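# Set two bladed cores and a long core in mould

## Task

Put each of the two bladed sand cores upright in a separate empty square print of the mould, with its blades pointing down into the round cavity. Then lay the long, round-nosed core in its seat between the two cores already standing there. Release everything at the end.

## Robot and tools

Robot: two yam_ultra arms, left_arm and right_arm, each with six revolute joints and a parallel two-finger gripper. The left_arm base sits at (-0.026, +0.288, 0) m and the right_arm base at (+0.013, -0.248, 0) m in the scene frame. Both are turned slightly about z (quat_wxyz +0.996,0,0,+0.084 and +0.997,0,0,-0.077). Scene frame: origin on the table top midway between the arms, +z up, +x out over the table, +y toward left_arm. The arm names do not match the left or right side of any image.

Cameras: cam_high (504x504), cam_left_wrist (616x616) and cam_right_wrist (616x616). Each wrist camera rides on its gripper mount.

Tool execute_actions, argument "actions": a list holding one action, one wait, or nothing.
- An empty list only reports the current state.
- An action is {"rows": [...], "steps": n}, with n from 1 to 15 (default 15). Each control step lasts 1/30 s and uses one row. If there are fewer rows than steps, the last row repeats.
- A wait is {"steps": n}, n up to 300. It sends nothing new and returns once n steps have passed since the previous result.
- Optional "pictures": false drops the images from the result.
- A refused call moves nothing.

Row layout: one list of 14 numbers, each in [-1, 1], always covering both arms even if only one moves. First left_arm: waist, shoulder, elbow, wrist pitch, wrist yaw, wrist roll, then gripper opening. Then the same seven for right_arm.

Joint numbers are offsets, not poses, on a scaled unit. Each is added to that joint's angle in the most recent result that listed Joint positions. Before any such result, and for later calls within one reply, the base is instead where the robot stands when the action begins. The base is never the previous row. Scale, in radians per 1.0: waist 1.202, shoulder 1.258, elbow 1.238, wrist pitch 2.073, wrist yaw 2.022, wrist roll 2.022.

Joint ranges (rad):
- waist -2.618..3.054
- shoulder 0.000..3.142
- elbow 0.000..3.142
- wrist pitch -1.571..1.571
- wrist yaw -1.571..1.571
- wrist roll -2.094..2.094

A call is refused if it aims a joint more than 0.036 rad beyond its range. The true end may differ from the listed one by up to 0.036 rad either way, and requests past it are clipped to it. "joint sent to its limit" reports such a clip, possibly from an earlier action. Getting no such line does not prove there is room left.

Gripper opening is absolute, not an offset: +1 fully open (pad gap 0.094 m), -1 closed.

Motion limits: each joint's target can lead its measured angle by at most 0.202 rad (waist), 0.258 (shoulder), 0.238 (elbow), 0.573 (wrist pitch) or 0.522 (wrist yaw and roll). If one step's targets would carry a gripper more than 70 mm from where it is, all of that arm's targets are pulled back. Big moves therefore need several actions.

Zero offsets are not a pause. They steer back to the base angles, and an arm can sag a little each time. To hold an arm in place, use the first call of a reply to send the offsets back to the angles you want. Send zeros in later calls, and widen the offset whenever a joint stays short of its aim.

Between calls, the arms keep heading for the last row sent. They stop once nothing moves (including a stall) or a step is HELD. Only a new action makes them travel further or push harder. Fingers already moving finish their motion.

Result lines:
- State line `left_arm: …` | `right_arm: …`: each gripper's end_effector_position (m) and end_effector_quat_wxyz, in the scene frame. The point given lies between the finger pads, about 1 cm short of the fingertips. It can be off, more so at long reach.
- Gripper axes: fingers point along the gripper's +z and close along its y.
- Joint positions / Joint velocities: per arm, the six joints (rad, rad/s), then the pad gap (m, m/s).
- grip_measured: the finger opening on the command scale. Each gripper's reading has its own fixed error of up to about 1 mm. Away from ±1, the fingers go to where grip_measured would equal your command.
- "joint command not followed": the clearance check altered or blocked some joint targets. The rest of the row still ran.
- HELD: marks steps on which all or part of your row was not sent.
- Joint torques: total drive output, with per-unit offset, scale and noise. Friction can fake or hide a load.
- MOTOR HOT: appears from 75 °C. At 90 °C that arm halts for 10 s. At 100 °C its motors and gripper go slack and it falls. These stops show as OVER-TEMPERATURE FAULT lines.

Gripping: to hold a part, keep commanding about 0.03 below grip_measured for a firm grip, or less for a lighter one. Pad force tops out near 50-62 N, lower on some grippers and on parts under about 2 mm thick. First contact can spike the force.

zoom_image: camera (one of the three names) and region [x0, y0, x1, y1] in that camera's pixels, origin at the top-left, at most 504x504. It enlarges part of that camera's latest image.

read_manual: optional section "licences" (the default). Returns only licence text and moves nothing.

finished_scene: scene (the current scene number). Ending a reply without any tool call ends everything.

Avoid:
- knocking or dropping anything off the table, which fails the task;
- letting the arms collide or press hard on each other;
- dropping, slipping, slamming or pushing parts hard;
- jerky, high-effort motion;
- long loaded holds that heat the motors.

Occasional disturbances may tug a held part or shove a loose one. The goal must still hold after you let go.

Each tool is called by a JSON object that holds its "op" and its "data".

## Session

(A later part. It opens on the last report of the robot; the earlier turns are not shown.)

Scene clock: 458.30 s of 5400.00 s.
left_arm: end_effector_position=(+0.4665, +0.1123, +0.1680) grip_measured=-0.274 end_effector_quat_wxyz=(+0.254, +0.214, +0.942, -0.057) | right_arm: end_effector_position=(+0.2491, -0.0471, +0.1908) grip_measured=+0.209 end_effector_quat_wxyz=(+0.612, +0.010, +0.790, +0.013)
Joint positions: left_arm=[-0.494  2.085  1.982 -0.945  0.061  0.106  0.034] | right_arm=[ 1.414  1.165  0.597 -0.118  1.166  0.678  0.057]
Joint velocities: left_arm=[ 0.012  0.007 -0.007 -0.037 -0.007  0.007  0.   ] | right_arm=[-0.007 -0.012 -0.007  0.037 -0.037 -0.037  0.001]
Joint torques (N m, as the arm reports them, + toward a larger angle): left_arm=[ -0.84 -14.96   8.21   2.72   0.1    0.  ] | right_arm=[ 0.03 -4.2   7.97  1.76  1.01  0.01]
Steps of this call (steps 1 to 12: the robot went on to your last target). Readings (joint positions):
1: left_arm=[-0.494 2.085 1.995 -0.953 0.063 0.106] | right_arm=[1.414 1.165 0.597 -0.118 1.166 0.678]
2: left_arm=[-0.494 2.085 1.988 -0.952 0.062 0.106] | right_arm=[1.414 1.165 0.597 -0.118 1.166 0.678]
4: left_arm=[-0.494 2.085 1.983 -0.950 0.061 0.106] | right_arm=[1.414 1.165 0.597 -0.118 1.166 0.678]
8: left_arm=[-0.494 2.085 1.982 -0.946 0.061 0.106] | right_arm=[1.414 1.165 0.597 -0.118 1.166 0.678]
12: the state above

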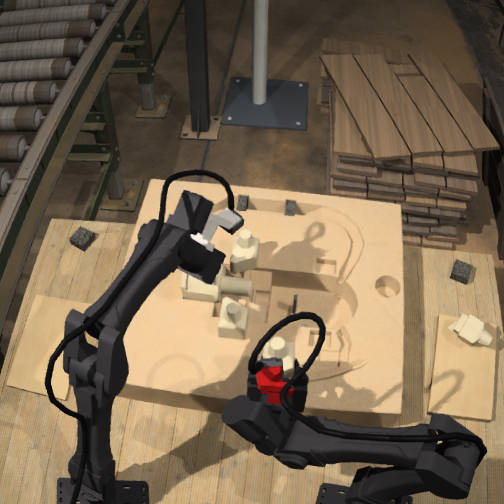

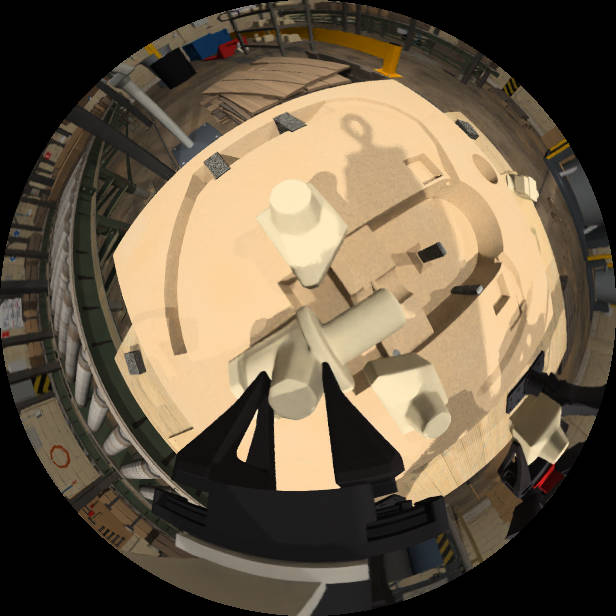

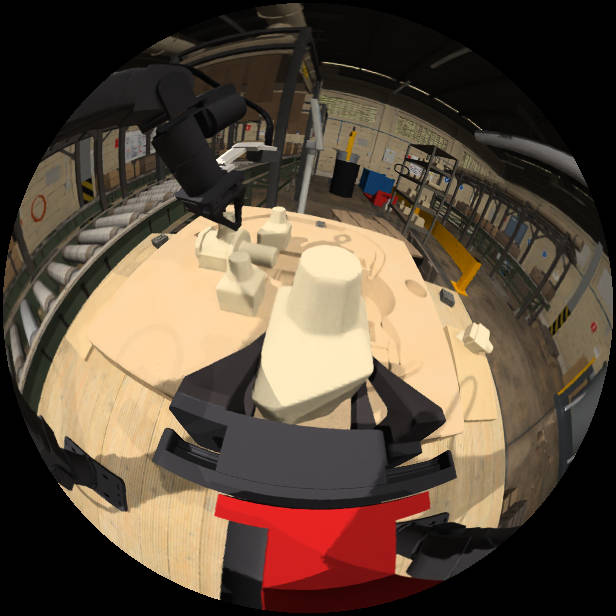

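{"op": "execute_actions", "data": {"actions": [{"rows":[[-0.012,-0.03,0.012,0.045,0,0,-0.5,0,-0.02,0.015,0.02,0.025,0,0.1],[-0.012,-0.03,0.008,0.05,0,0,-0.5,0,-0.02,0.015,0.02,0.025,0,0.1],[-0.012,-0.03,0.002,0.055,0,0,-0.5,0,-0.02,0.015,0.02,0.025,0,0.1],[-0.012,-0.03,-0.005,0.06,0,0,-0.5,0,-0.02,0.015,0.02,0.025,0,0.1],[-0.012,-0.03,-0.012,0.064,0,0,-0.5,0,-0.02,0.015,0.02,0.025,0,0.1],[-0.012,-0.03,-0.02,0.068,0,0,-0.5,0,-0.02,0.015,0.02,0.025,0,0.1],[-0.012,-0.03,-0.027,0.072,0,0,-0.5,0,-0.02,0.015,0.02,0.025,0,0.1],[-0.012,-0.03,-0.035,0.076,0,0,-0.5,0,-0.02,0.015,0.02,0.025,0,0.1],[-0.012,-0.03,-0.042,0.08,0,0,-0.5,0,-0.02,0.015,0.02,0.025,0,0.1],[-0.012,-0.03,-0.05,0.08,0,0,-0.5,0,-0.02,0.015,0.02,0.025,0,0.1],[-0.012,-0.03,-0.057,0.08,0,0,-0.5,0,-0.02,0.015,0.02,0.025,0,0.1]]}], "pictures": false}}

{"op": "execute_actions", "data": {"actions": [{"steps":10}]}}

{"op": "zoom_image", "data": {"camera": "cam_high", "region": [160, 230, 280, 330]}}

{"op": "zoom_image", "data": {"camera": "cam_left_wrist", "region": [190, 200, 490, 460]}}

Scene clock: 469.80 s of 5400.00 s.
left_arm: end_effector_position=(+0.4686, +0.1108, +0.1489) grip_measured=-0.274 end_effector_quat_wxyz=(+0.255, +0.212, +0.942, -0.057) | right_arm: end_effector_position=(+0.2492, -0.0474, +0.1910) grip_measured=+0.209 end_effector_quat_wxyz=(+0.613, +0.010, +0.790, +0.012)
Joint positions: left_arm=[-0.496  2.085  1.905 -0.865  0.058  0.1    0.034] | right_arm=[ 1.414  1.165  0.597 -0.118  1.167  0.678  0.057]
Joint velocities: left_arm=[-0.017  0.007 -0.017  0.022 -0.081  0.007 -0.001] | right_arm=[-0.027 -0.007 -0.032  0.022 -0.051  0.007 -0.   ]
Joint torques (N m, as the arm reports them, + toward a larger angle): left_arm=[ -1.2  -14.15   7.67   2.72   0.06   0.09] | right_arm=[ 0.04 -4.21  8.01  1.8   1.02  0.01]
Steps of this call (steps 1 to 30: the robot went on to your last target; steps 31 to 90: nothing new was sent; then 8.00 s passed at rest; steps 91 to 105: all 15 steps of this action). Readings (joint positions):
91: left_arm=[-0.494 2.085 1.982 -0.945 0.061 0.106] | right_arm=[1.414 1.165 0.597 -0.118 1.166 0.678]
92: left_arm=[-0.494 2.085 1.982 -0.943 0.061 0.106] | right_arm=[1.414 1.165 0.597 -0.118 1.166 0.678]
94: left_arm=[-0.494 2.085 1.979 -0.934 0.061 0.106] | right_arm=[1.414 1.165 0.597 -0.118 1.167 0.678]
98: left_arm=[-0.494 2.085 1.949 -0.900 0.060 0.105] | right_arm=[1.414 1.165 0.597 -0.118 1.167 0.678]
105: the state above

Scene clock: 470.13 s of 5400.00 s.
left_arm: end_effector_position=(+0.4686, +0.1108, +0.1489) grip_measured=-0.274 end_effector_quat_wxyz=(+0.255, +0.212, +0.942, -0.057) | right_arm: end_effector_position=(+0.2492, -0.0474, +0.1910) grip_measured=+0.209 end_effector_quat_wxyz=(+0.613, +0.010, +0.790, +0.012)
Joint positions: left_arm=[-0.496  2.085  1.905 -0.865  0.058  0.1    0.034] | right_arm=[ 1.414  1.165  0.597 -0.118  1.167  0.678  0.057]
Joint velocities: left_arm=[ 0.012 -0.012 -0.007 -0.022  0.007  0.066 -0.   ] | right_arm=[-0.012 -0.002  0.012  0.022  0.037 -0.022 -0.001]
Joint torques (N m, as the arm reports them, + toward a larger angle): left_arm=[ -1.12 -14.1    7.64   2.75   0.09   0.08] | right_arm=[ 0.04 -4.23  7.98  1.79  1.02 -0.02]
Steps of this call (steps 1 to 10: the robot went on to your last target). Readings (joint positions):
1: left_arm=[-0.496 2.085 1.905 -0.865 0.058 0.100] | right_arm=[1.414 1.165 0.597 -0.118 1.167 0.678]
2: left_arm=[-0.496 2.085 1.905 -0.865 0.058 0.100] | right_arm=[1.414 1.165 0.597 -0.118 1.167 0.678]
4: left_arm=[-0.496 2.085 1.905 -0.865 0.058 0.100] | right_arm=[1.414 1.165 0.597 -0.118 1.167 0.678]
8: left_arm=[-0.496 2.085 1.905 -0.865 0.058 0.100] | right_arm=[1.414 1.165 0.597 -0.118 1.167 0.678]
10: the state above

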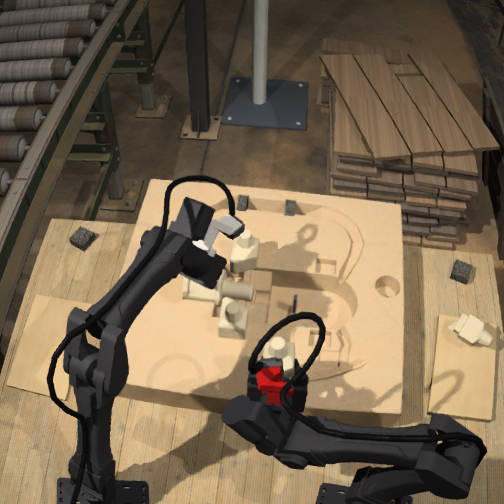

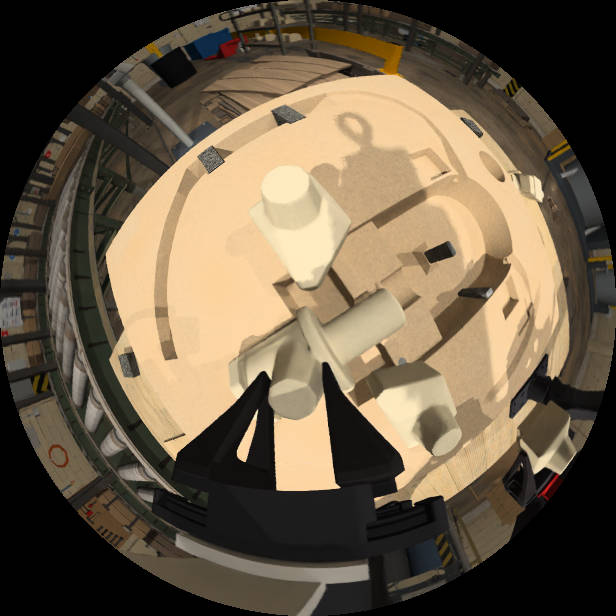

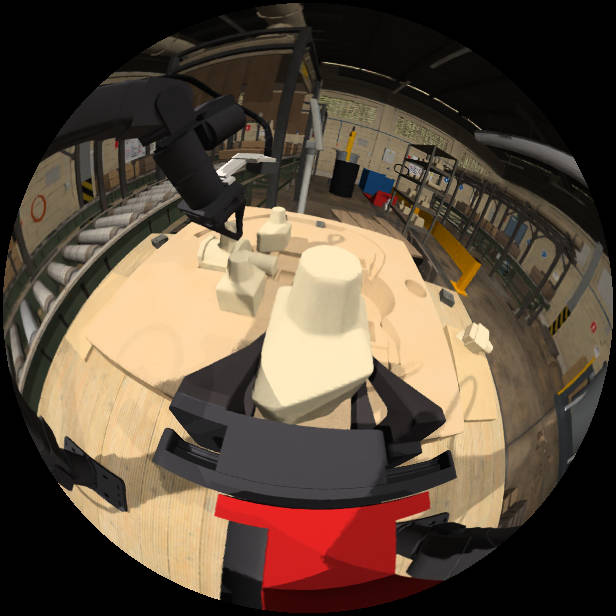

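Region (160, 230, 280, 330) of cam_high's 504x504 image, scaled by 4.200, with more detail than that image has.

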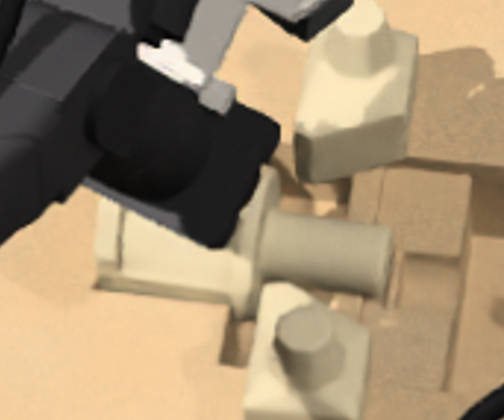

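Region (190, 200, 490, 460) of cam_left_wrist's 616x616 image, scaled by 1.680, with more detail than that image has; it fills the top 437 rows of this view, and the rest is white.

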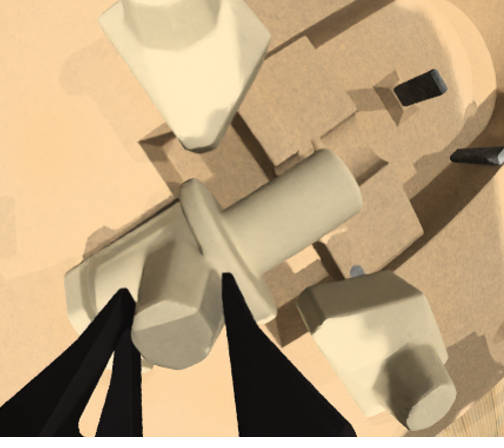

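{"op": "execute_actions", "data": {"actions": [{"rows":[[0,-0.03,0.005,0.04,0,0,-0.5,0,-0.02,0.015,0.02,0.025,0,0.1],[0,-0.03,0,0.043,0,0,-0.5,0,-0.02,0.015,0.02,0.025,0,0.1],[0,-0.03,-0.006,0.046,0,0,-0.5,0,-0.02,0.015,0.02,0.025,0,0.1],[0,-0.03,-0.012,0.049,0,0,-0.5,0,-0.02,0.015,0.02,0.025,0,0.1],[0,-0.03,-0.018,0.052,0,0,-0.5,0,-0.02,0.015,0.02,0.025,0,0.1],[0,-0.03,-0.024,0.055,0,0,-0.5,0,-0.02,0.015,0.02,0.025,0,0.1],[0,-0.03,-0.03,0.058,0,0,-0.5,0,-0.02,0.015,0.02,0.025,0,0.1],[0,-0.03,-0.036,0.06,0,0,-0.5,0,-0.02,0.015,0.02,0.025,0,0.1],[0,-0.03,-0.042,0.06,0,0,-0.5,0,-0.02,0.015,0.02,0.025,0,0.1],[0,-0.03,-0.048,0.06,0,0,-0.5,0,-0.02,0.015,0.02,0.025,0,0.1]]}]}}

{"op": "zoom_image", "data": {"camera": "cam_high", "region": [160, 230, 280, 330]}}

Scene clock: 477.87 s of 5400.00 s.
left_arm: end_effector_position=(+0.4701, +0.1103, +0.1467) grip_measured=-0.274 end_effector_quat_wxyz=(+0.266, +0.208, +0.939, -0.060) | right_arm: end_effector_position=(+0.2492, -0.0475, +0.1911) grip_measured=+0.209 end_effector_quat_wxyz=(+0.613, +0.010, +0.790, +0.012)
Joint positions: left_arm=[-0.496  2.068  1.859 -0.812  0.058  0.092  0.034] | right_arm=[ 1.414  1.165  0.597 -0.118  1.168  0.678  0.057]
Joint velocities: left_arm=[-0.002 -0.007 -0.012 -0.037 -0.007 -0.007 -0.001] | right_arm=[-0.007 -0.002  0.012  0.007 -0.007  0.007  0.001]
Joint torques (N m, as the arm reports them, + toward a larger angle): left_arm=[ -0.02 -12.64   6.08   2.58   0.06   0.11] | right_arm=[ 0.01 -4.19  7.93  1.78  1.02 -0.01]
Steps of this call (steps 1 to 15: the robot went on to your last target; steps 16 to 90: nothing new was sent; then 4.23 s passed at rest; steps 91 to 105: all 15 steps of this action). Readings (joint positions):
91: left_arm=[-0.496 2.085 1.905 -0.865 0.058 0.099] | right_arm=[1.414 1.165 0.597 -0.118 1.167 0.678]
92: left_arm=[-0.496 2.085 1.905 -0.865 0.058 0.099] | right_arm=[1.414 1.165 0.597 -0.118 1.168 0.678]
94: left_arm=[-0.496 2.085 1.899 -0.857 0.058 0.097] | right_arm=[1.414 1.165 0.597 -0.118 1.168 0.678]
98: left_arm=[-0.496 2.076 1.879 -0.836 0.058 0.095] | right_arm=[1.414 1.165 0.597 -0.118 1.168 0.678]
105: the state above

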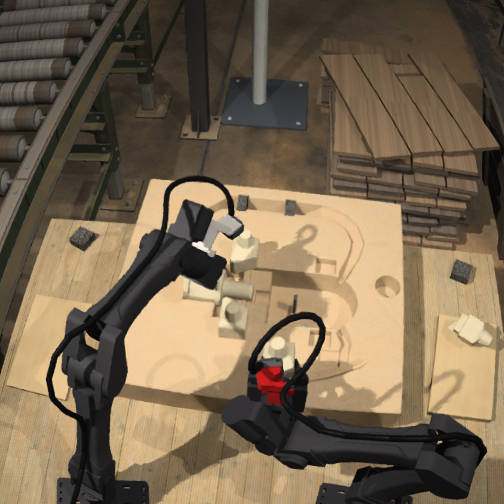

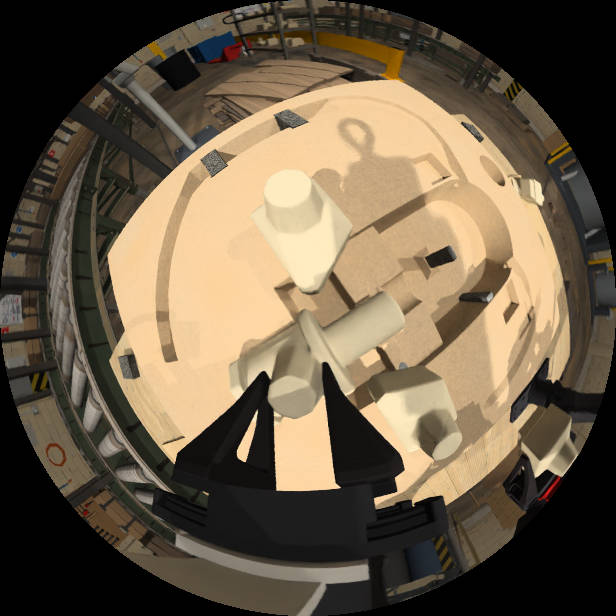

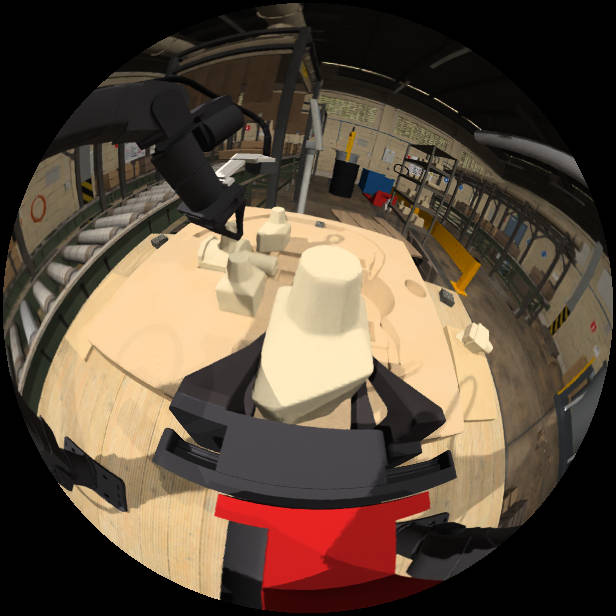

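Region (160, 230, 280, 330) of cam_high's 504x504 image, scaled by 4.200, with more detail than that image has.

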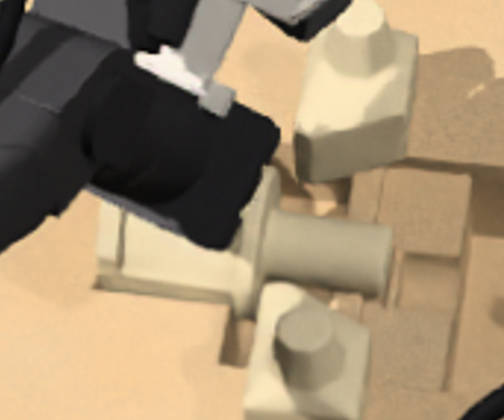

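{"op": "execute_actions", "data": {"actions": [{"rows":[[0,-0.01,0,0.01,0,0,-0.27,0,-0.02,0.015,0.02,0.025,0,0.1],[0,-0.01,0,0.01,0,0,-0.22,0,-0.02,0.015,0.02,0.025,0,0.1],[0,-0.01,0,0.01,0,0,-0.15,0,-0.02,0.015,0.02,0.025,0,0.1],[0,-0.01,0,0.01,0,0,-0.08,0,-0.02,0.015,0.02,0.025,0,0.1],[0,-0.01,0,0.01,0,0,0,0,-0.02,0.015,0.02,0.025,0,0.1],[0,-0.01,0,0.01,0,0,0,0,-0.02,0.015,0.02,0.025,0,0.1],[0,-0.01,0,0.01,0,0,0,0,-0.02,0.015,0.02,0.025,0,0.1],[0,-0.03,0.02,0,0,0,0,0,-0.02,0.015,0.02,0.025,0,0.1],[0,-0.05,0.02,-0.01,0,0,0,0,-0.02,0.015,0.02,0.025,0,0.1],[0,-0.07,0.02,-0.02,0,0,0,0,-0.02,0.015,0.02,0.025,0,0.1],[0,-0.09,0.02,-0.03,0,0,0,0,-0.02,0.015,0.02,0.025,0,0.1],[0,-0.11,0.02,-0.04,0,0,0,0,-0.02,0.015,0.02,0.025,0,0.1],[0,-0.13,0.02,-0.05,0,0,0,0,-0.02,0.015,0.02,0.025,0,0.1],[0,-0.15,0.02,-0.06,0,0,0,0,-0.02,0.015,0.02,0.025,0,0.1],[0,-0.17,0.02,-0.07,0,0,0,0,-0.02,0.015,0.02,0.025,0,0.1]]}], "pictures": false}}

{"op": "execute_actions", "data": {"actions": [{"steps":10}]}}

{"op": "zoom_image", "data": {"camera": "cam_left_wrist", "region": [190, 200, 490, 460]}}

Scene clock: 497.40 s of 5400.00 s.
left_arm: end_effector_position=(+0.4496, +0.1174, +0.2024) grip_measured=-0.002 end_effector_quat_wxyz=(+0.296, +0.206, +0.931, -0.063) | right_arm: end_effector_position=(+0.2492, -0.0477, +0.1912) grip_measured=+0.209 end_effector_quat_wxyz=(+0.613, +0.011, +0.790, +0.011)
Joint positions: left_arm=[-0.496  1.937  1.858 -0.88   0.057  0.091  0.047] | right_arm=[ 1.414  1.165  0.597 -0.118  1.17   0.678  0.057]
Joint velocities: left_arm=[ 0.007 -0.921  0.007 -0.476  0.051 -0.022 -0.   ] | right_arm=[ 0.002  0.012 -0.007 -0.022 -0.037 -0.007  0.001]
Joint torques (N m, as the arm reports them, + toward a larger angle): left_arm=[  0.03 -12.08   9.16   1.72   0.07   0.01] | right_arm=[-0.05 -4.21  7.97  1.79  1.03 -0.01]
Steps of this call (steps 1 to 15: the robot went on to your last target; steps 16 to 90: nothing new was sent; then 16.03 s passed at rest; steps 91 to 105: all 15 steps of this action). Readings (joint positions):
91: left_arm=[-0.496 2.068 1.858 -0.812 0.058 0.091] | right_arm=[1.414 1.165 0.597 -0.118 1.168 0.678]
92: left_arm=[-0.496 2.068 1.858 -0.813 0.058 0.091] | right_arm=[1.414 1.165 0.597 -0.118 1.169 0.678]
94: left_arm=[-0.496 2.068 1.858 -0.813 0.057 0.091] | right_arm=[1.414 1.165 0.597 -0.118 1.169 0.678]
98: left_arm=[-0.496 2.067 1.858 -0.805 0.057 0.091] | right_arm=[1.414 1.165 0.597 -0.118 1.170 0.678]
105: the state above

Scene clock: 497.73 s of 5400.00 s.
left_arm: end_effector_position=(+0.4339, +0.1227, +0.2462) grip_measured=-0.002 end_effector_quat_wxyz=(+0.325, +0.205, +0.921, -0.066) | right_arm: end_effector_position=(+0.2492, -0.0477, +0.1912) grip_measured=+0.209 end_effector_quat_wxyz=(+0.613, +0.011, +0.790, +0.011)
Joint positions: left_arm=[-0.496  1.845  1.875 -0.928  0.057  0.091  0.047] | right_arm=[ 1.414  1.165  0.597 -0.118  1.17   0.678  0.057]
Joint velocities: left_arm=[ 0.012  0.061 -0.017 -0.11  -0.051 -0.037  0.   ] | right_arm=[-0.007  0.007  0.007 -0.007 -0.022 -0.007 -0.   ]
Joint torques (N m, as the arm reports them, + toward a larger angle): left_arm=[ 0.08 -8.6   7.72  1.84  0.05 -0.01] | right_arm=[ 0.   -4.17  7.92  1.77  1.02 -0.01]
Steps of this call (steps 1 to 10: the robot went on to your last target). Readings (joint positions):
1: left_arm=[-0.496 1.907 1.858 -0.892 0.057 0.091] | right_arm=[1.414 1.165 0.597 -0.118 1.170 0.678]
2: left_arm=[-0.496 1.879 1.859 -0.900 0.057 0.091] | right_arm=[1.414 1.165 0.597 -0.118 1.170 0.678]
4: left_arm=[-0.496 1.845 1.869 -0.910 0.057 0.091] | right_arm=[1.414 1.165 0.597 -0.118 1.170 0.678]
8: left_arm=[-0.496 1.838 1.875 -0.918 0.057 0.091] | right_arm=[1.414 1.165 0.597 -0.118 1.170 0.678]
10: the state above

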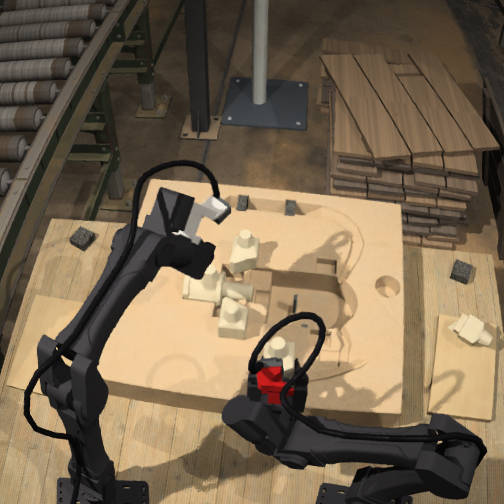

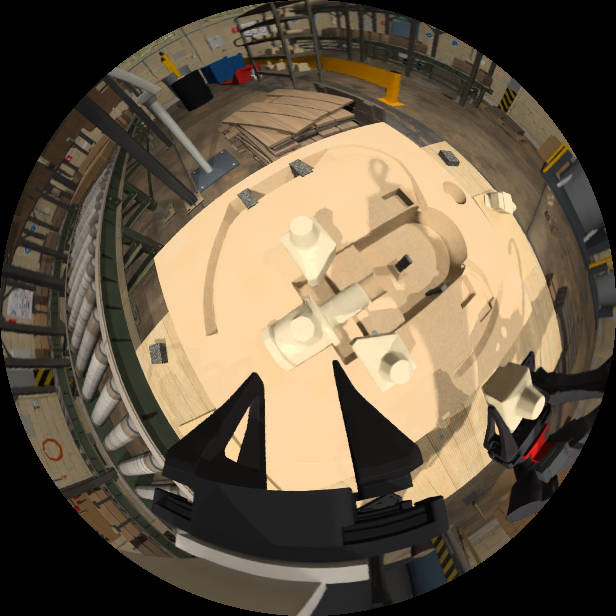

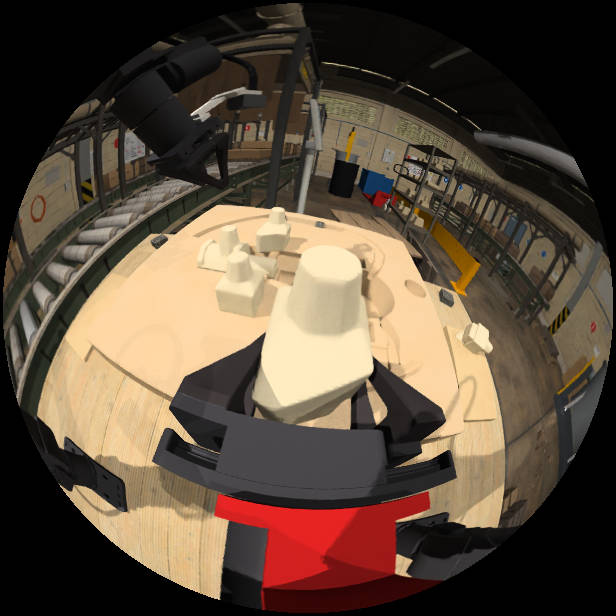

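Region (190, 200, 490, 460) of cam_left_wrist's 616x616 image, scaled by 1.680, with more detail than that image has; it fills the top 437 rows of this view, and the rest is white.

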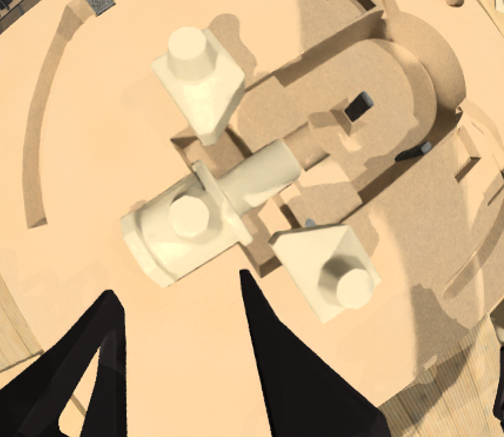

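{"op": "execute_actions", "data": {"actions": [{"rows":[[0.02,-0.06,-0.03,0.03,0.02,0,0,0.01,-0.02,0.015,0.01,0.03,0.015,0.1],[0.04,-0.12,-0.08,0.07,0.04,0,0,0.02,-0.02,0.015,0,0.035,0.03,0.1],[0.06,-0.18,-0.14,0.11,0.07,0,0,0.03,-0.02,0.015,-0.01,0.04,0.045,0.1],[0.08,-0.24,-0.2,0.15,0.1,0,0,0.04,-0.02,0.015,-0.02,0.045,0.06,0.1],[0.1,-0.3,-0.27,0.19,0.13,0,0,0.05,-0.02,0.015,-0.03,0.05,0.075,0.1],[0.12,-0.36,-0.34,0.23,0.16,0,0,0.06,-0.02,0.015,-0.04,0.057,0.09,0.1],[0.14,-0.42,-0.41,0.27,0.19,0,0,0.07,-0.02,0.015,-0.05,0.057,0.097,0.1],[0.163,-0.48,-0.48,0.31,0.22,0,0,0.081,-0.02,0.01,-0.05,0.057,0.097,0.1],[0.163,-0.53,-0.56,0.35,0.25,0,0,0.081,-0.02,0.005,-0.05,0.057,0.097,0.1],[0.163,-0.58,-0.64,0.39,0.28,0,0,0.081,-0.01,0,-0.05,0.057,0.097,0.1],[0.163,-0.62,-0.72,0.43,0.31,0,0,0.081,0,-0.005,-0.05,0.057,0.097,0.1],[0.163,-0.65,-0.8,0.47,0.34,0,0,0.081,0.005,-0.01,-0.05,0.057,0.097,0.1],[0.163,-0.67,-0.88,0.51,0.37,0,0,0.081,0.01,-0.015,-0.05,0.057,0.097,0.1],[0.163,-0.67,-0.95,0.55,0.4,0,0,0.081,0.015,-0.019,-0.05,0.057,0.097,0.1],[0.163,-0.67,-1,0.55,0.42,0,0,0.081,0.02,-0.019,-0.05,0.057,0.097,0.1]]}], "pictures": false}}

{"op": "execute_actions", "data": {"actions": [{"steps":20}]}}

{"op": "zoom_image", "data": {"camera": "cam_high", "region": [160, 230, 280, 330]}}

Scene clock: 516.13 s of 5400.00 s.
left_arm: end_effector_position=(+0.2860, +0.1377, +0.3756) grip_measured=-0.002 end_effector_quat_wxyz=(+0.646, +0.301, +0.655, -0.251) | right_arm: end_effector_position=(+0.2299, -0.0470, +0.1809) grip_measured=+0.209 end_effector_quat_wxyz=(+0.614, +0.020, +0.788, +0.027)
Joint positions: left_arm=[-0.296  0.976  0.931 -0.006  0.673  0.091  0.047] | right_arm=[ 1.503  1.17   0.581 -0.222  1.228  0.851  0.057]
Joint velocities: left_arm=[-0.002 -0.422 -1.868  2.132  1.707 -0.007  0.001] | right_arm=[-0.012  0.149 -0.134 -0.095  0.11   0.125 -0.   ]
Joint torques (N m, as the arm reports them, + toward a larger angle): left_arm=[-0.34  2.43  2.45  1.03 -0.15 -0.02] | right_arm=[ 0.75 -1.61  6.61  1.4   1.09  0.1 ]
From where the robot then was, a joint's target lay farther than a number of 1.0 reaches, so one or more steps of this call were cut to that.
Steps of this call (steps 1 to 30: the robot went on to your last target; steps 31 to 90: nothing new was sent; then 14.90 s passed at rest; steps 91 to 105: all 15 steps of this action). Readings (joint positions):
91: left_arm=[-0.494 1.841 1.869 -0.931 0.062 0.091] | right_arm=[1.414 1.165 0.597 -0.118 1.171 0.681]
92: left_arm=[-0.490 1.821 1.841 -0.902 0.074 0.091] | right_arm=[1.416 1.165 0.597 -0.121 1.175 0.689]
94: left_arm=[-0.463 1.727 1.733 -0.822 0.124 0.091] | right_arm=[1.431 1.165 0.597 -0.136 1.187 0.719]
98: left_arm=[-0.354 1.420 1.441 -0.579 0.281 0.091] | right_arm=[1.480 1.165 0.597 -0.189 1.213 0.797]
105: the state above

Scene clock: 516.80 s of 5400.00 s.
left_arm: end_effector_position=(+0.2630, +0.1128, +0.2695) grip_measured=-0.001 end_effector_quat_wxyz=(+0.568, +0.349, +0.662, -0.343) | right_arm: end_effector_position=(+0.2292, -0.0501, +0.1706) grip_measured=+0.209 end_effector_quat_wxyz=(+0.610, +0.011, +0.792, +0.012)
Joint positions: left_arm=[-0.296  1.017  0.622  0.205  0.892  0.092  0.047] | right_arm=[ 1.503  1.19   0.567 -0.239  1.228  0.865  0.057]
Joint velocities: left_arm=[-0.022 -0.002 -0.007  0.066  0.022  0.022 -0.   ] | right_arm=[-0.022 -0.002 -0.007  0.022  0.007 -0.051  0.   ]
Joint torques (N m, as the arm reports them, + toward a larger angle): left_arm=[-0.37 -3.43  8.85  2.33  0.21 -0.01] | right_arm=[ 0.76 -2.45  6.91  1.38  1.2   0.1 ]
Steps of this call (steps 1 to 20: the robot went on to your last target). Readings (joint positions):
1: left_arm=[-0.296 0.970 0.866 0.059 0.724 0.091] | right_arm=[1.503 1.176 0.576 -0.225 1.228 0.854]
2: left_arm=[-0.296 0.971 0.801 0.101 0.759 0.092] | right_arm=[1.503 1.181 0.573 -0.229 1.228 0.856]
4: left_arm=[-0.296 0.990 0.689 0.129 0.807 0.092] | right_arm=[1.503 1.188 0.568 -0.235 1.228 0.859]
8: left_arm=[-0.296 1.017 0.622 0.133 0.854 0.092] | right_arm=[1.503 1.190 0.567 -0.239 1.228 0.863]
20: the state above

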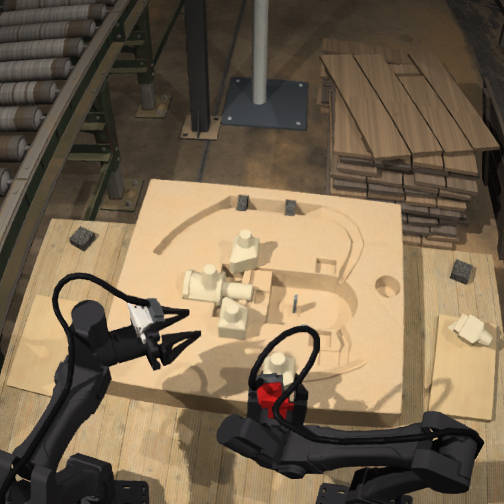

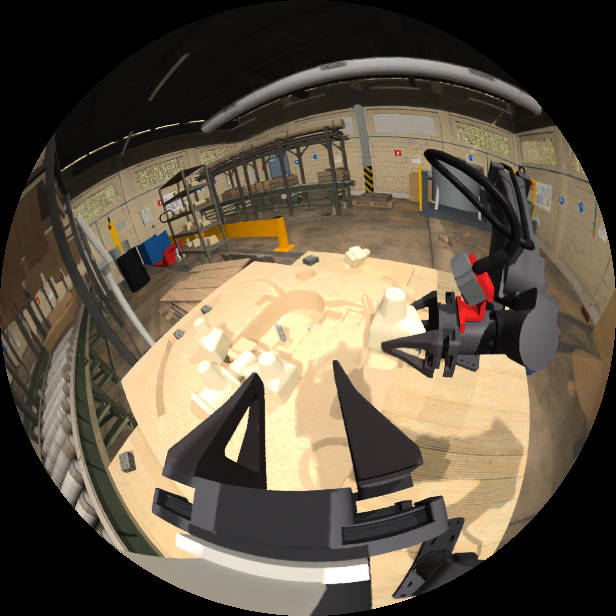

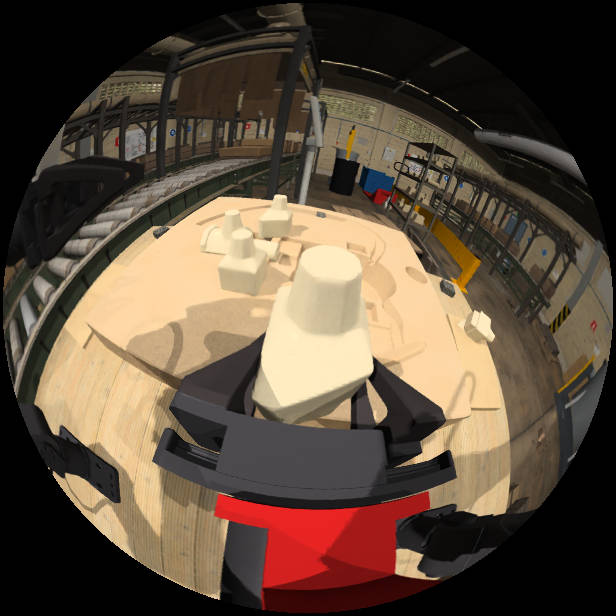

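Region (160, 230, 280, 330) of cam_high's 504x504 image, scaled by 4.200, with more detail than that image has.

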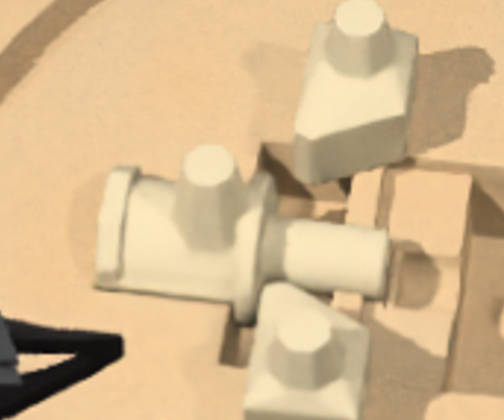

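{"op": "execute_actions", "data": {"actions": [{"rows":[[0.03,0.02,-0.02,0.05,0.04,0,-1,0,-0.01,0.015,0.015,0.025,0,0.1],[0.06,0.04,-0.05,0.1,0.08,0,-1,0,-0.01,0.015,0.015,0.025,0,0.1],[0.09,0.07,-0.08,0.15,0.12,0,-1,0,-0.01,0.015,0.015,0.025,0,0.1],[0.12,0.1,-0.11,0.2,0.16,-0.02,-1,0,-0.01,0.015,0.015,0.025,0,0.1],[0.14,0.13,-0.14,0.25,0.2,-0.04,-1,0,-0.01,0.015,0.015,0.025,0,0.1],[0.163,0.16,-0.17,0.3,0.24,-0.045,-1,0,-0.01,0.015,0.015,0.025,0,0.1],[0.163,0.19,-0.2,0.35,0.27,-0.045,-1,0,-0.01,0.015,0.015,0.025,0,0.1],[0.163,0.22,-0.23,0.4,0.3,-0.045,-1,0,-0.01,0.015,0.015,0.025,0,0.1],[0.163,0.25,-0.26,0.45,0.3,-0.045,-1,0,-0.01,0.015,0.015,0.025,0,0.1],[0.163,0.28,-0.29,0.5,0.3,-0.045,-1,0,-0.01,0.015,0.015,0.025,0,0.1],[0.163,0.31,-0.32,0.55,0.3,-0.045,-1,0,-0.01,0.015,0.015,0.025,0,0.1],[0.163,0.34,-0.32,0.55,0.3,-0.045,-1,0,-0.01,0.015,0.015,0.025,0,0.1],[0.163,0.37,-0.32,0.55,0.3,-0.045,-1,0,-0.01,0.015,0.015,0.025,0,0.1],[0.163,0.41,-0.32,0.55,0.3,-0.045,-1,0,-0.01,0.015,0.015,0.025,0,0.1]]}], "pictures": false}}

{"op": "execute_actions", "data": {"actions": [{"steps":20}]}}

{"op": "zoom_image", "data": {"camera": "cam_left_wrist", "region": [200, 170, 420, 370]}}

Scene clock: 532.37 s of 5400.00 s.
left_arm: end_effector_position=(+0.2091, +0.1270, +0.1596) grip_measured=-0.993 end_effector_quat_wxyz=(+0.527, +0.433, +0.564, -0.466) | right_arm: end_effector_position=(+0.2292, -0.0501, +0.1706) grip_measured=+0.209 end_effector_quat_wxyz=(+0.610, +0.011, +0.792, +0.012)
Joint positions: left_arm=[-0.108  1.491  0.236  1.169  1.44   0.015  0.   ] | right_arm=[ 1.503  1.19   0.567 -0.239  1.228  0.865  0.057]
Joint velocities: left_arm=[ 0.007  0.847  0.007  0.96   0.3   -0.051  0.001] | right_arm=[-0.002 -0.007  0.012 -0.007  0.037 -0.066 -0.   ]
Joint torques (N m, as the arm reports them, + toward a larger angle): left_arm=[ 0.8  -4.38  3.62  2.16  0.16 -0.09] | right_arm=[ 0.04 -3.32  7.76  1.5   1.12 -0.02]
Steps of this call (steps 1 to 30: the robot went on to your last target; steps 31 to 90: nothing new was sent; then 12.07 s passed at rest; steps 91 to 105: all 15 steps of this action). Readings (joint positions):
91: left_arm=[-0.292 1.020 0.620 0.222 0.906 0.091] | right_arm=[1.503 1.190 0.567 -0.239 1.228 0.865]
92: left_arm=[-0.279 1.027 0.613 0.258 0.933 0.092] | right_arm=[1.503 1.190 0.567 -0.239 1.228 0.865]
94: left_arm=[-0.223 1.064 0.577 0.382 1.017 0.087] | right_arm=[1.503 1.190 0.567 -0.239 1.228 0.865]
98: left_arm=[-0.115 1.220 0.433 0.693 1.231 0.041] | right_arm=[1.503 1.190 0.567 -0.239 1.228 0.865]
105: the state above

Scene clock: 533.03 s of 5400.00 s.
left_arm: end_effector_position=(+0.2024, +0.1256, +0.1680) grip_measured=-0.993 end_effector_quat_wxyz=(+0.549, +0.478, +0.519, -0.448) | right_arm: end_effector_position=(+0.2292, -0.0501, +0.1706) grip_measured=+0.209 end_effector_quat_wxyz=(+0.610, +0.011, +0.792, +0.012)
Joint positions: left_arm=[-0.108  1.526  0.236  1.342  1.49   0.008  0.   ] | right_arm=[ 1.503  1.19   0.567 -0.239  1.228  0.865  0.057]
Joint velocities: left_arm=[ 0.002  0.002  0.002  0.007 -0.051 -0.022  0.   ] | right_arm=[ 0.007 -0.017 -0.007 -0.081  0.081 -0.022 -0.001]
Joint torques (N m, as the arm reports them, + toward a larger angle): left_arm=[ 0.76 -3.05  3.38  1.75  0.06 -0.09] | right_arm=[-0.04 -3.35  7.69  1.5   1.13 -0.01]
Steps of this call (steps 1 to 20: the robot went on to your last target). Readings (joint positions):
1: left_arm=[-0.108 1.513 0.236 1.200 1.449 0.013] | right_arm=[1.503 1.190 0.567 -0.239 1.228 0.865]
2: left_arm=[-0.108 1.523 0.236 1.224 1.456 0.012] | right_arm=[1.503 1.190 0.567 -0.239 1.228 0.865]
4: left_arm=[-0.108 1.526 0.236 1.266 1.467 0.010] | right_arm=[1.503 1.190 0.567 -0.239 1.228 0.865]
8: left_arm=[-0.108 1.526 0.236 1.314 1.481 0.008] | right_arm=[1.503 1.190 0.567 -0.239 1.228 0.865]
20: the state above

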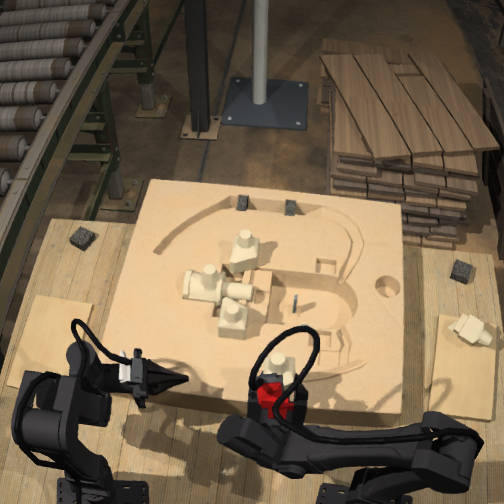

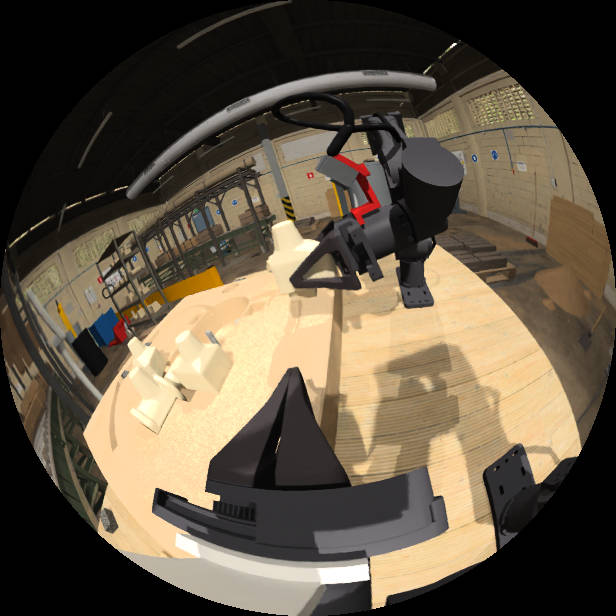

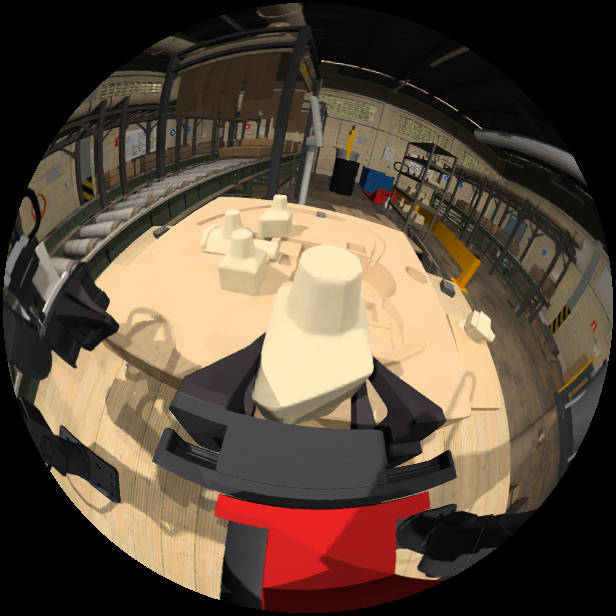

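Region (200, 170, 420, 370) of cam_left_wrist's 616x616 image, scaled by 2.291, with more detail than that image has; it fills the top 458 rows of this view, and the rest is white.

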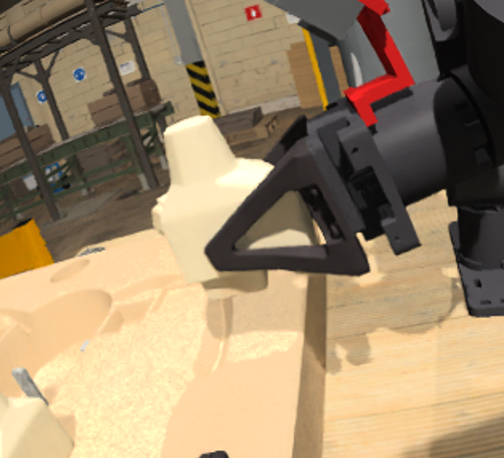

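{"op": "execute_actions", "data": {"actions": [{"rows":[[0,0,0.01,0,0,0,-1,0.01,-0.01,0.03,0,0.028,0.015,0.1],[0,0,0.01,0,0,0,-1,0.02,-0.01,0.04,-0.015,0.031,0.03,0.1],[0,0,0.01,0,0,0,-1,0.03,-0.005,0.05,-0.03,0.034,0.045,0.1],[0,0,0.01,0,0,0,-1,0.04,0,0.06,-0.045,0.037,0.06,0.1],[0,0,0.01,0,0,0,-1,0.05,0.005,0.07,-0.06,0.04,0.075,0.1],[0,0,0.01,0,0,0,-1,0.06,0.01,0.075,-0.08,0.043,0.09,0.1],[0,0,0.01,0,0,0,-1,0.07,0.015,0.08,-0.1,0.046,0.105,0.1],[0,0,0.01,0,0,0,-1,0.08,0.02,0.085,-0.12,0.049,0.12,0.1],[0,0,0.01,0,0,0,-1,0.09,0.025,0.09,-0.14,0.052,0.14,0.1],[0,0,0.01,0,0,0,-1,0.1,0.03,0.095,-0.155,0.055,0.155,0.1],[0,0,0.01,0,0,0,-1,0.105,0.03,0.1,-0.169,0.058,0.17,0.1]]}], "pictures": false}}

{"op": "execute_actions", "data": {"actions": [{"steps":15}]}}

{"op": "zoom_image", "data": {"camera": "cam_left_wrist", "region": [240, 200, 400, 340]}}

Scene clock: 546.63 s of 5400.00 s.
left_arm: end_effector_position=(+0.2023, +0.1256, +0.1681) grip_measured=-0.993 end_effector_quat_wxyz=(+0.549, +0.478, +0.519, -0.448) | right_arm: end_effector_position=(+0.2049, -0.0435, +0.1739) grip_measured=+0.209 end_effector_quat_wxyz=(+0.605, +0.010, +0.796, +0.027)
Joint positions: left_arm=[-0.108  1.526  0.236  1.344  1.49   0.008  0.   ] | right_arm=[ 1.621  1.224  0.651 -0.539  1.269  1.15   0.057]
Joint velocities: left_arm=[ 0.007 -0.007 -0.022 -0.066  0.051 -0.007  0.   ] | right_arm=[-0.017  0.022 -0.012 -0.447  0.066  0.359 -0.   ]
Joint torques (N m, as the arm reports them, + toward a larger angle): left_arm=[ 0.03 -3.65  5.27  1.73 -0.03  0.01] | right_arm=[ 0.76 -2.47  8.98  1.04  1.48  0.1 ]
Steps of this call (steps 1 to 15: the robot went on to your last target; steps 16 to 90: nothing new was sent; then 10.10 s passed at rest; steps 91 to 105: all 15 steps of this action). Readings (joint positions):
91: left_arm=[-0.108 1.526 0.236 1.344 1.490 0.008] | right_arm=[1.503 1.190 0.567 -0.240 1.228 0.868]
92: left_arm=[-0.108 1.526 0.236 1.344 1.490 0.008] | right_arm=[1.505 1.190 0.568 -0.247 1.229 0.876]
94: left_arm=[-0.108 1.526 0.236 1.344 1.490 0.008] | right_arm=[1.520 1.190 0.578 -0.280 1.233 0.906]
98: left_arm=[-0.108 1.526 0.236 1.344 1.490 0.008] | right_arm=[1.569 1.195 0.620 -0.373 1.248 0.994]
105: the state above

Scene clock: 547.13 s of 5400.00 s.
left_arm: end_effector_position=(+0.2023, +0.1256, +0.1681) grip_measured=-0.993 end_effector_quat_wxyz=(+0.549, +0.478, +0.519, -0.448) | right_arm: end_effector_position=(+0.2046, -0.0496, +0.1723) grip_measured=+0.209 end_effector_quat_wxyz=(+0.605, +0.015, +0.796, +0.021)
Joint positions: left_arm=[-0.108  1.526  0.236  1.344  1.49   0.008  0.   ] | right_arm=[ 1.621  1.224  0.651 -0.589  1.275  1.198  0.057]
Joint velocities: left_arm=[ 0.007 -0.007 -0.002  0.007 -0.037 -0.051 -0.001] | right_arm=[ 0.002  0.002 -0.012 -0.022  0.022 -0.007 -0.   ]
Joint torques (N m, as the arm reports them, + toward a larger angle): left_arm=[ 0.11 -3.75  5.23  1.73 -0.02  0.  ] | right_arm=[ 0.75 -2.34  8.93  0.87  1.48  0.11]
Steps of this call (steps 1 to 15: the robot went on to your last target). Readings (joint positions):
1: left_arm=[-0.108 1.526 0.236 1.344 1.490 0.008] | right_arm=[1.621 1.224 0.651 -0.551 1.270 1.160]
2: left_arm=[-0.108 1.526 0.236 1.344 1.490 0.008] | right_arm=[1.621 1.224 0.651 -0.560 1.271 1.168]
4: left_arm=[-0.108 1.526 0.236 1.344 1.490 0.008] | right_arm=[1.621 1.224 0.651 -0.572 1.273 1.179]
8: left_arm=[-0.108 1.526 0.236 1.344 1.490 0.008] | right_arm=[1.621 1.224 0.651 -0.584 1.274 1.191]
15: the state above

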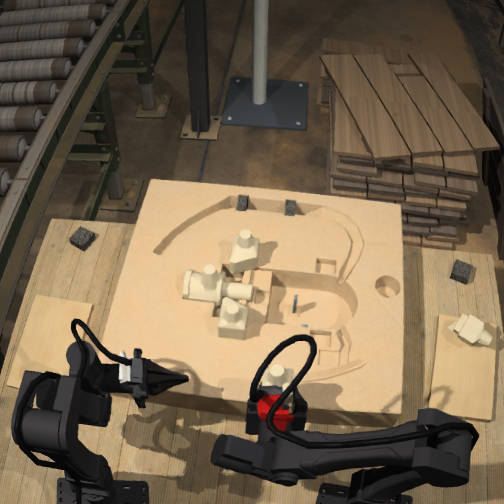

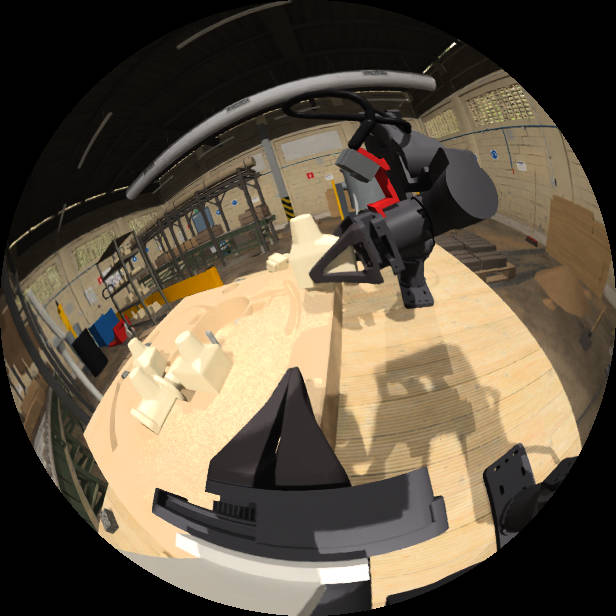

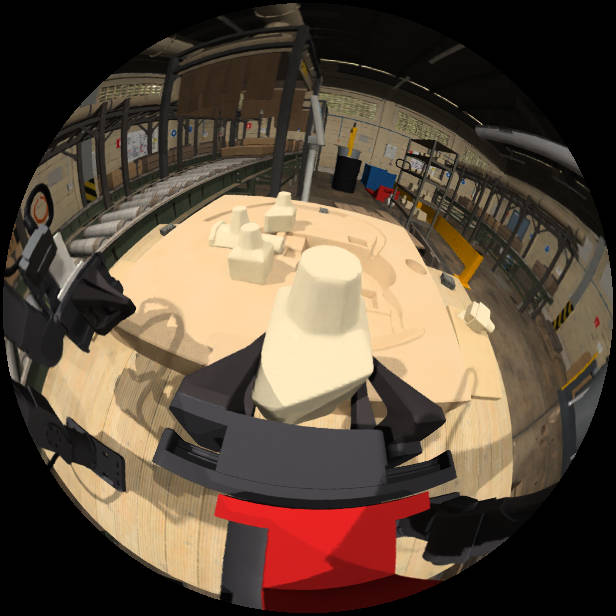

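Region (240, 200, 400, 340) of cam_left_wrist's 616x616 image, scaled by 3.150, with more detail than that image has; it fills the top 441 rows of this view, and the rest is white.

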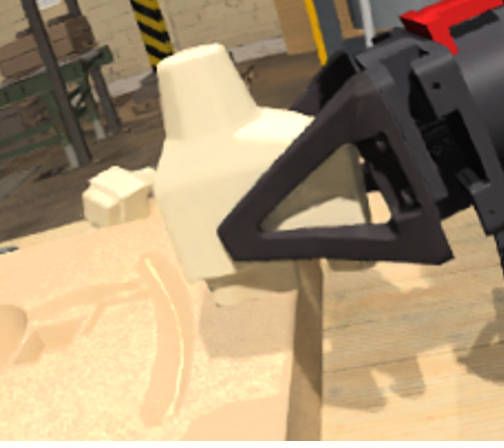

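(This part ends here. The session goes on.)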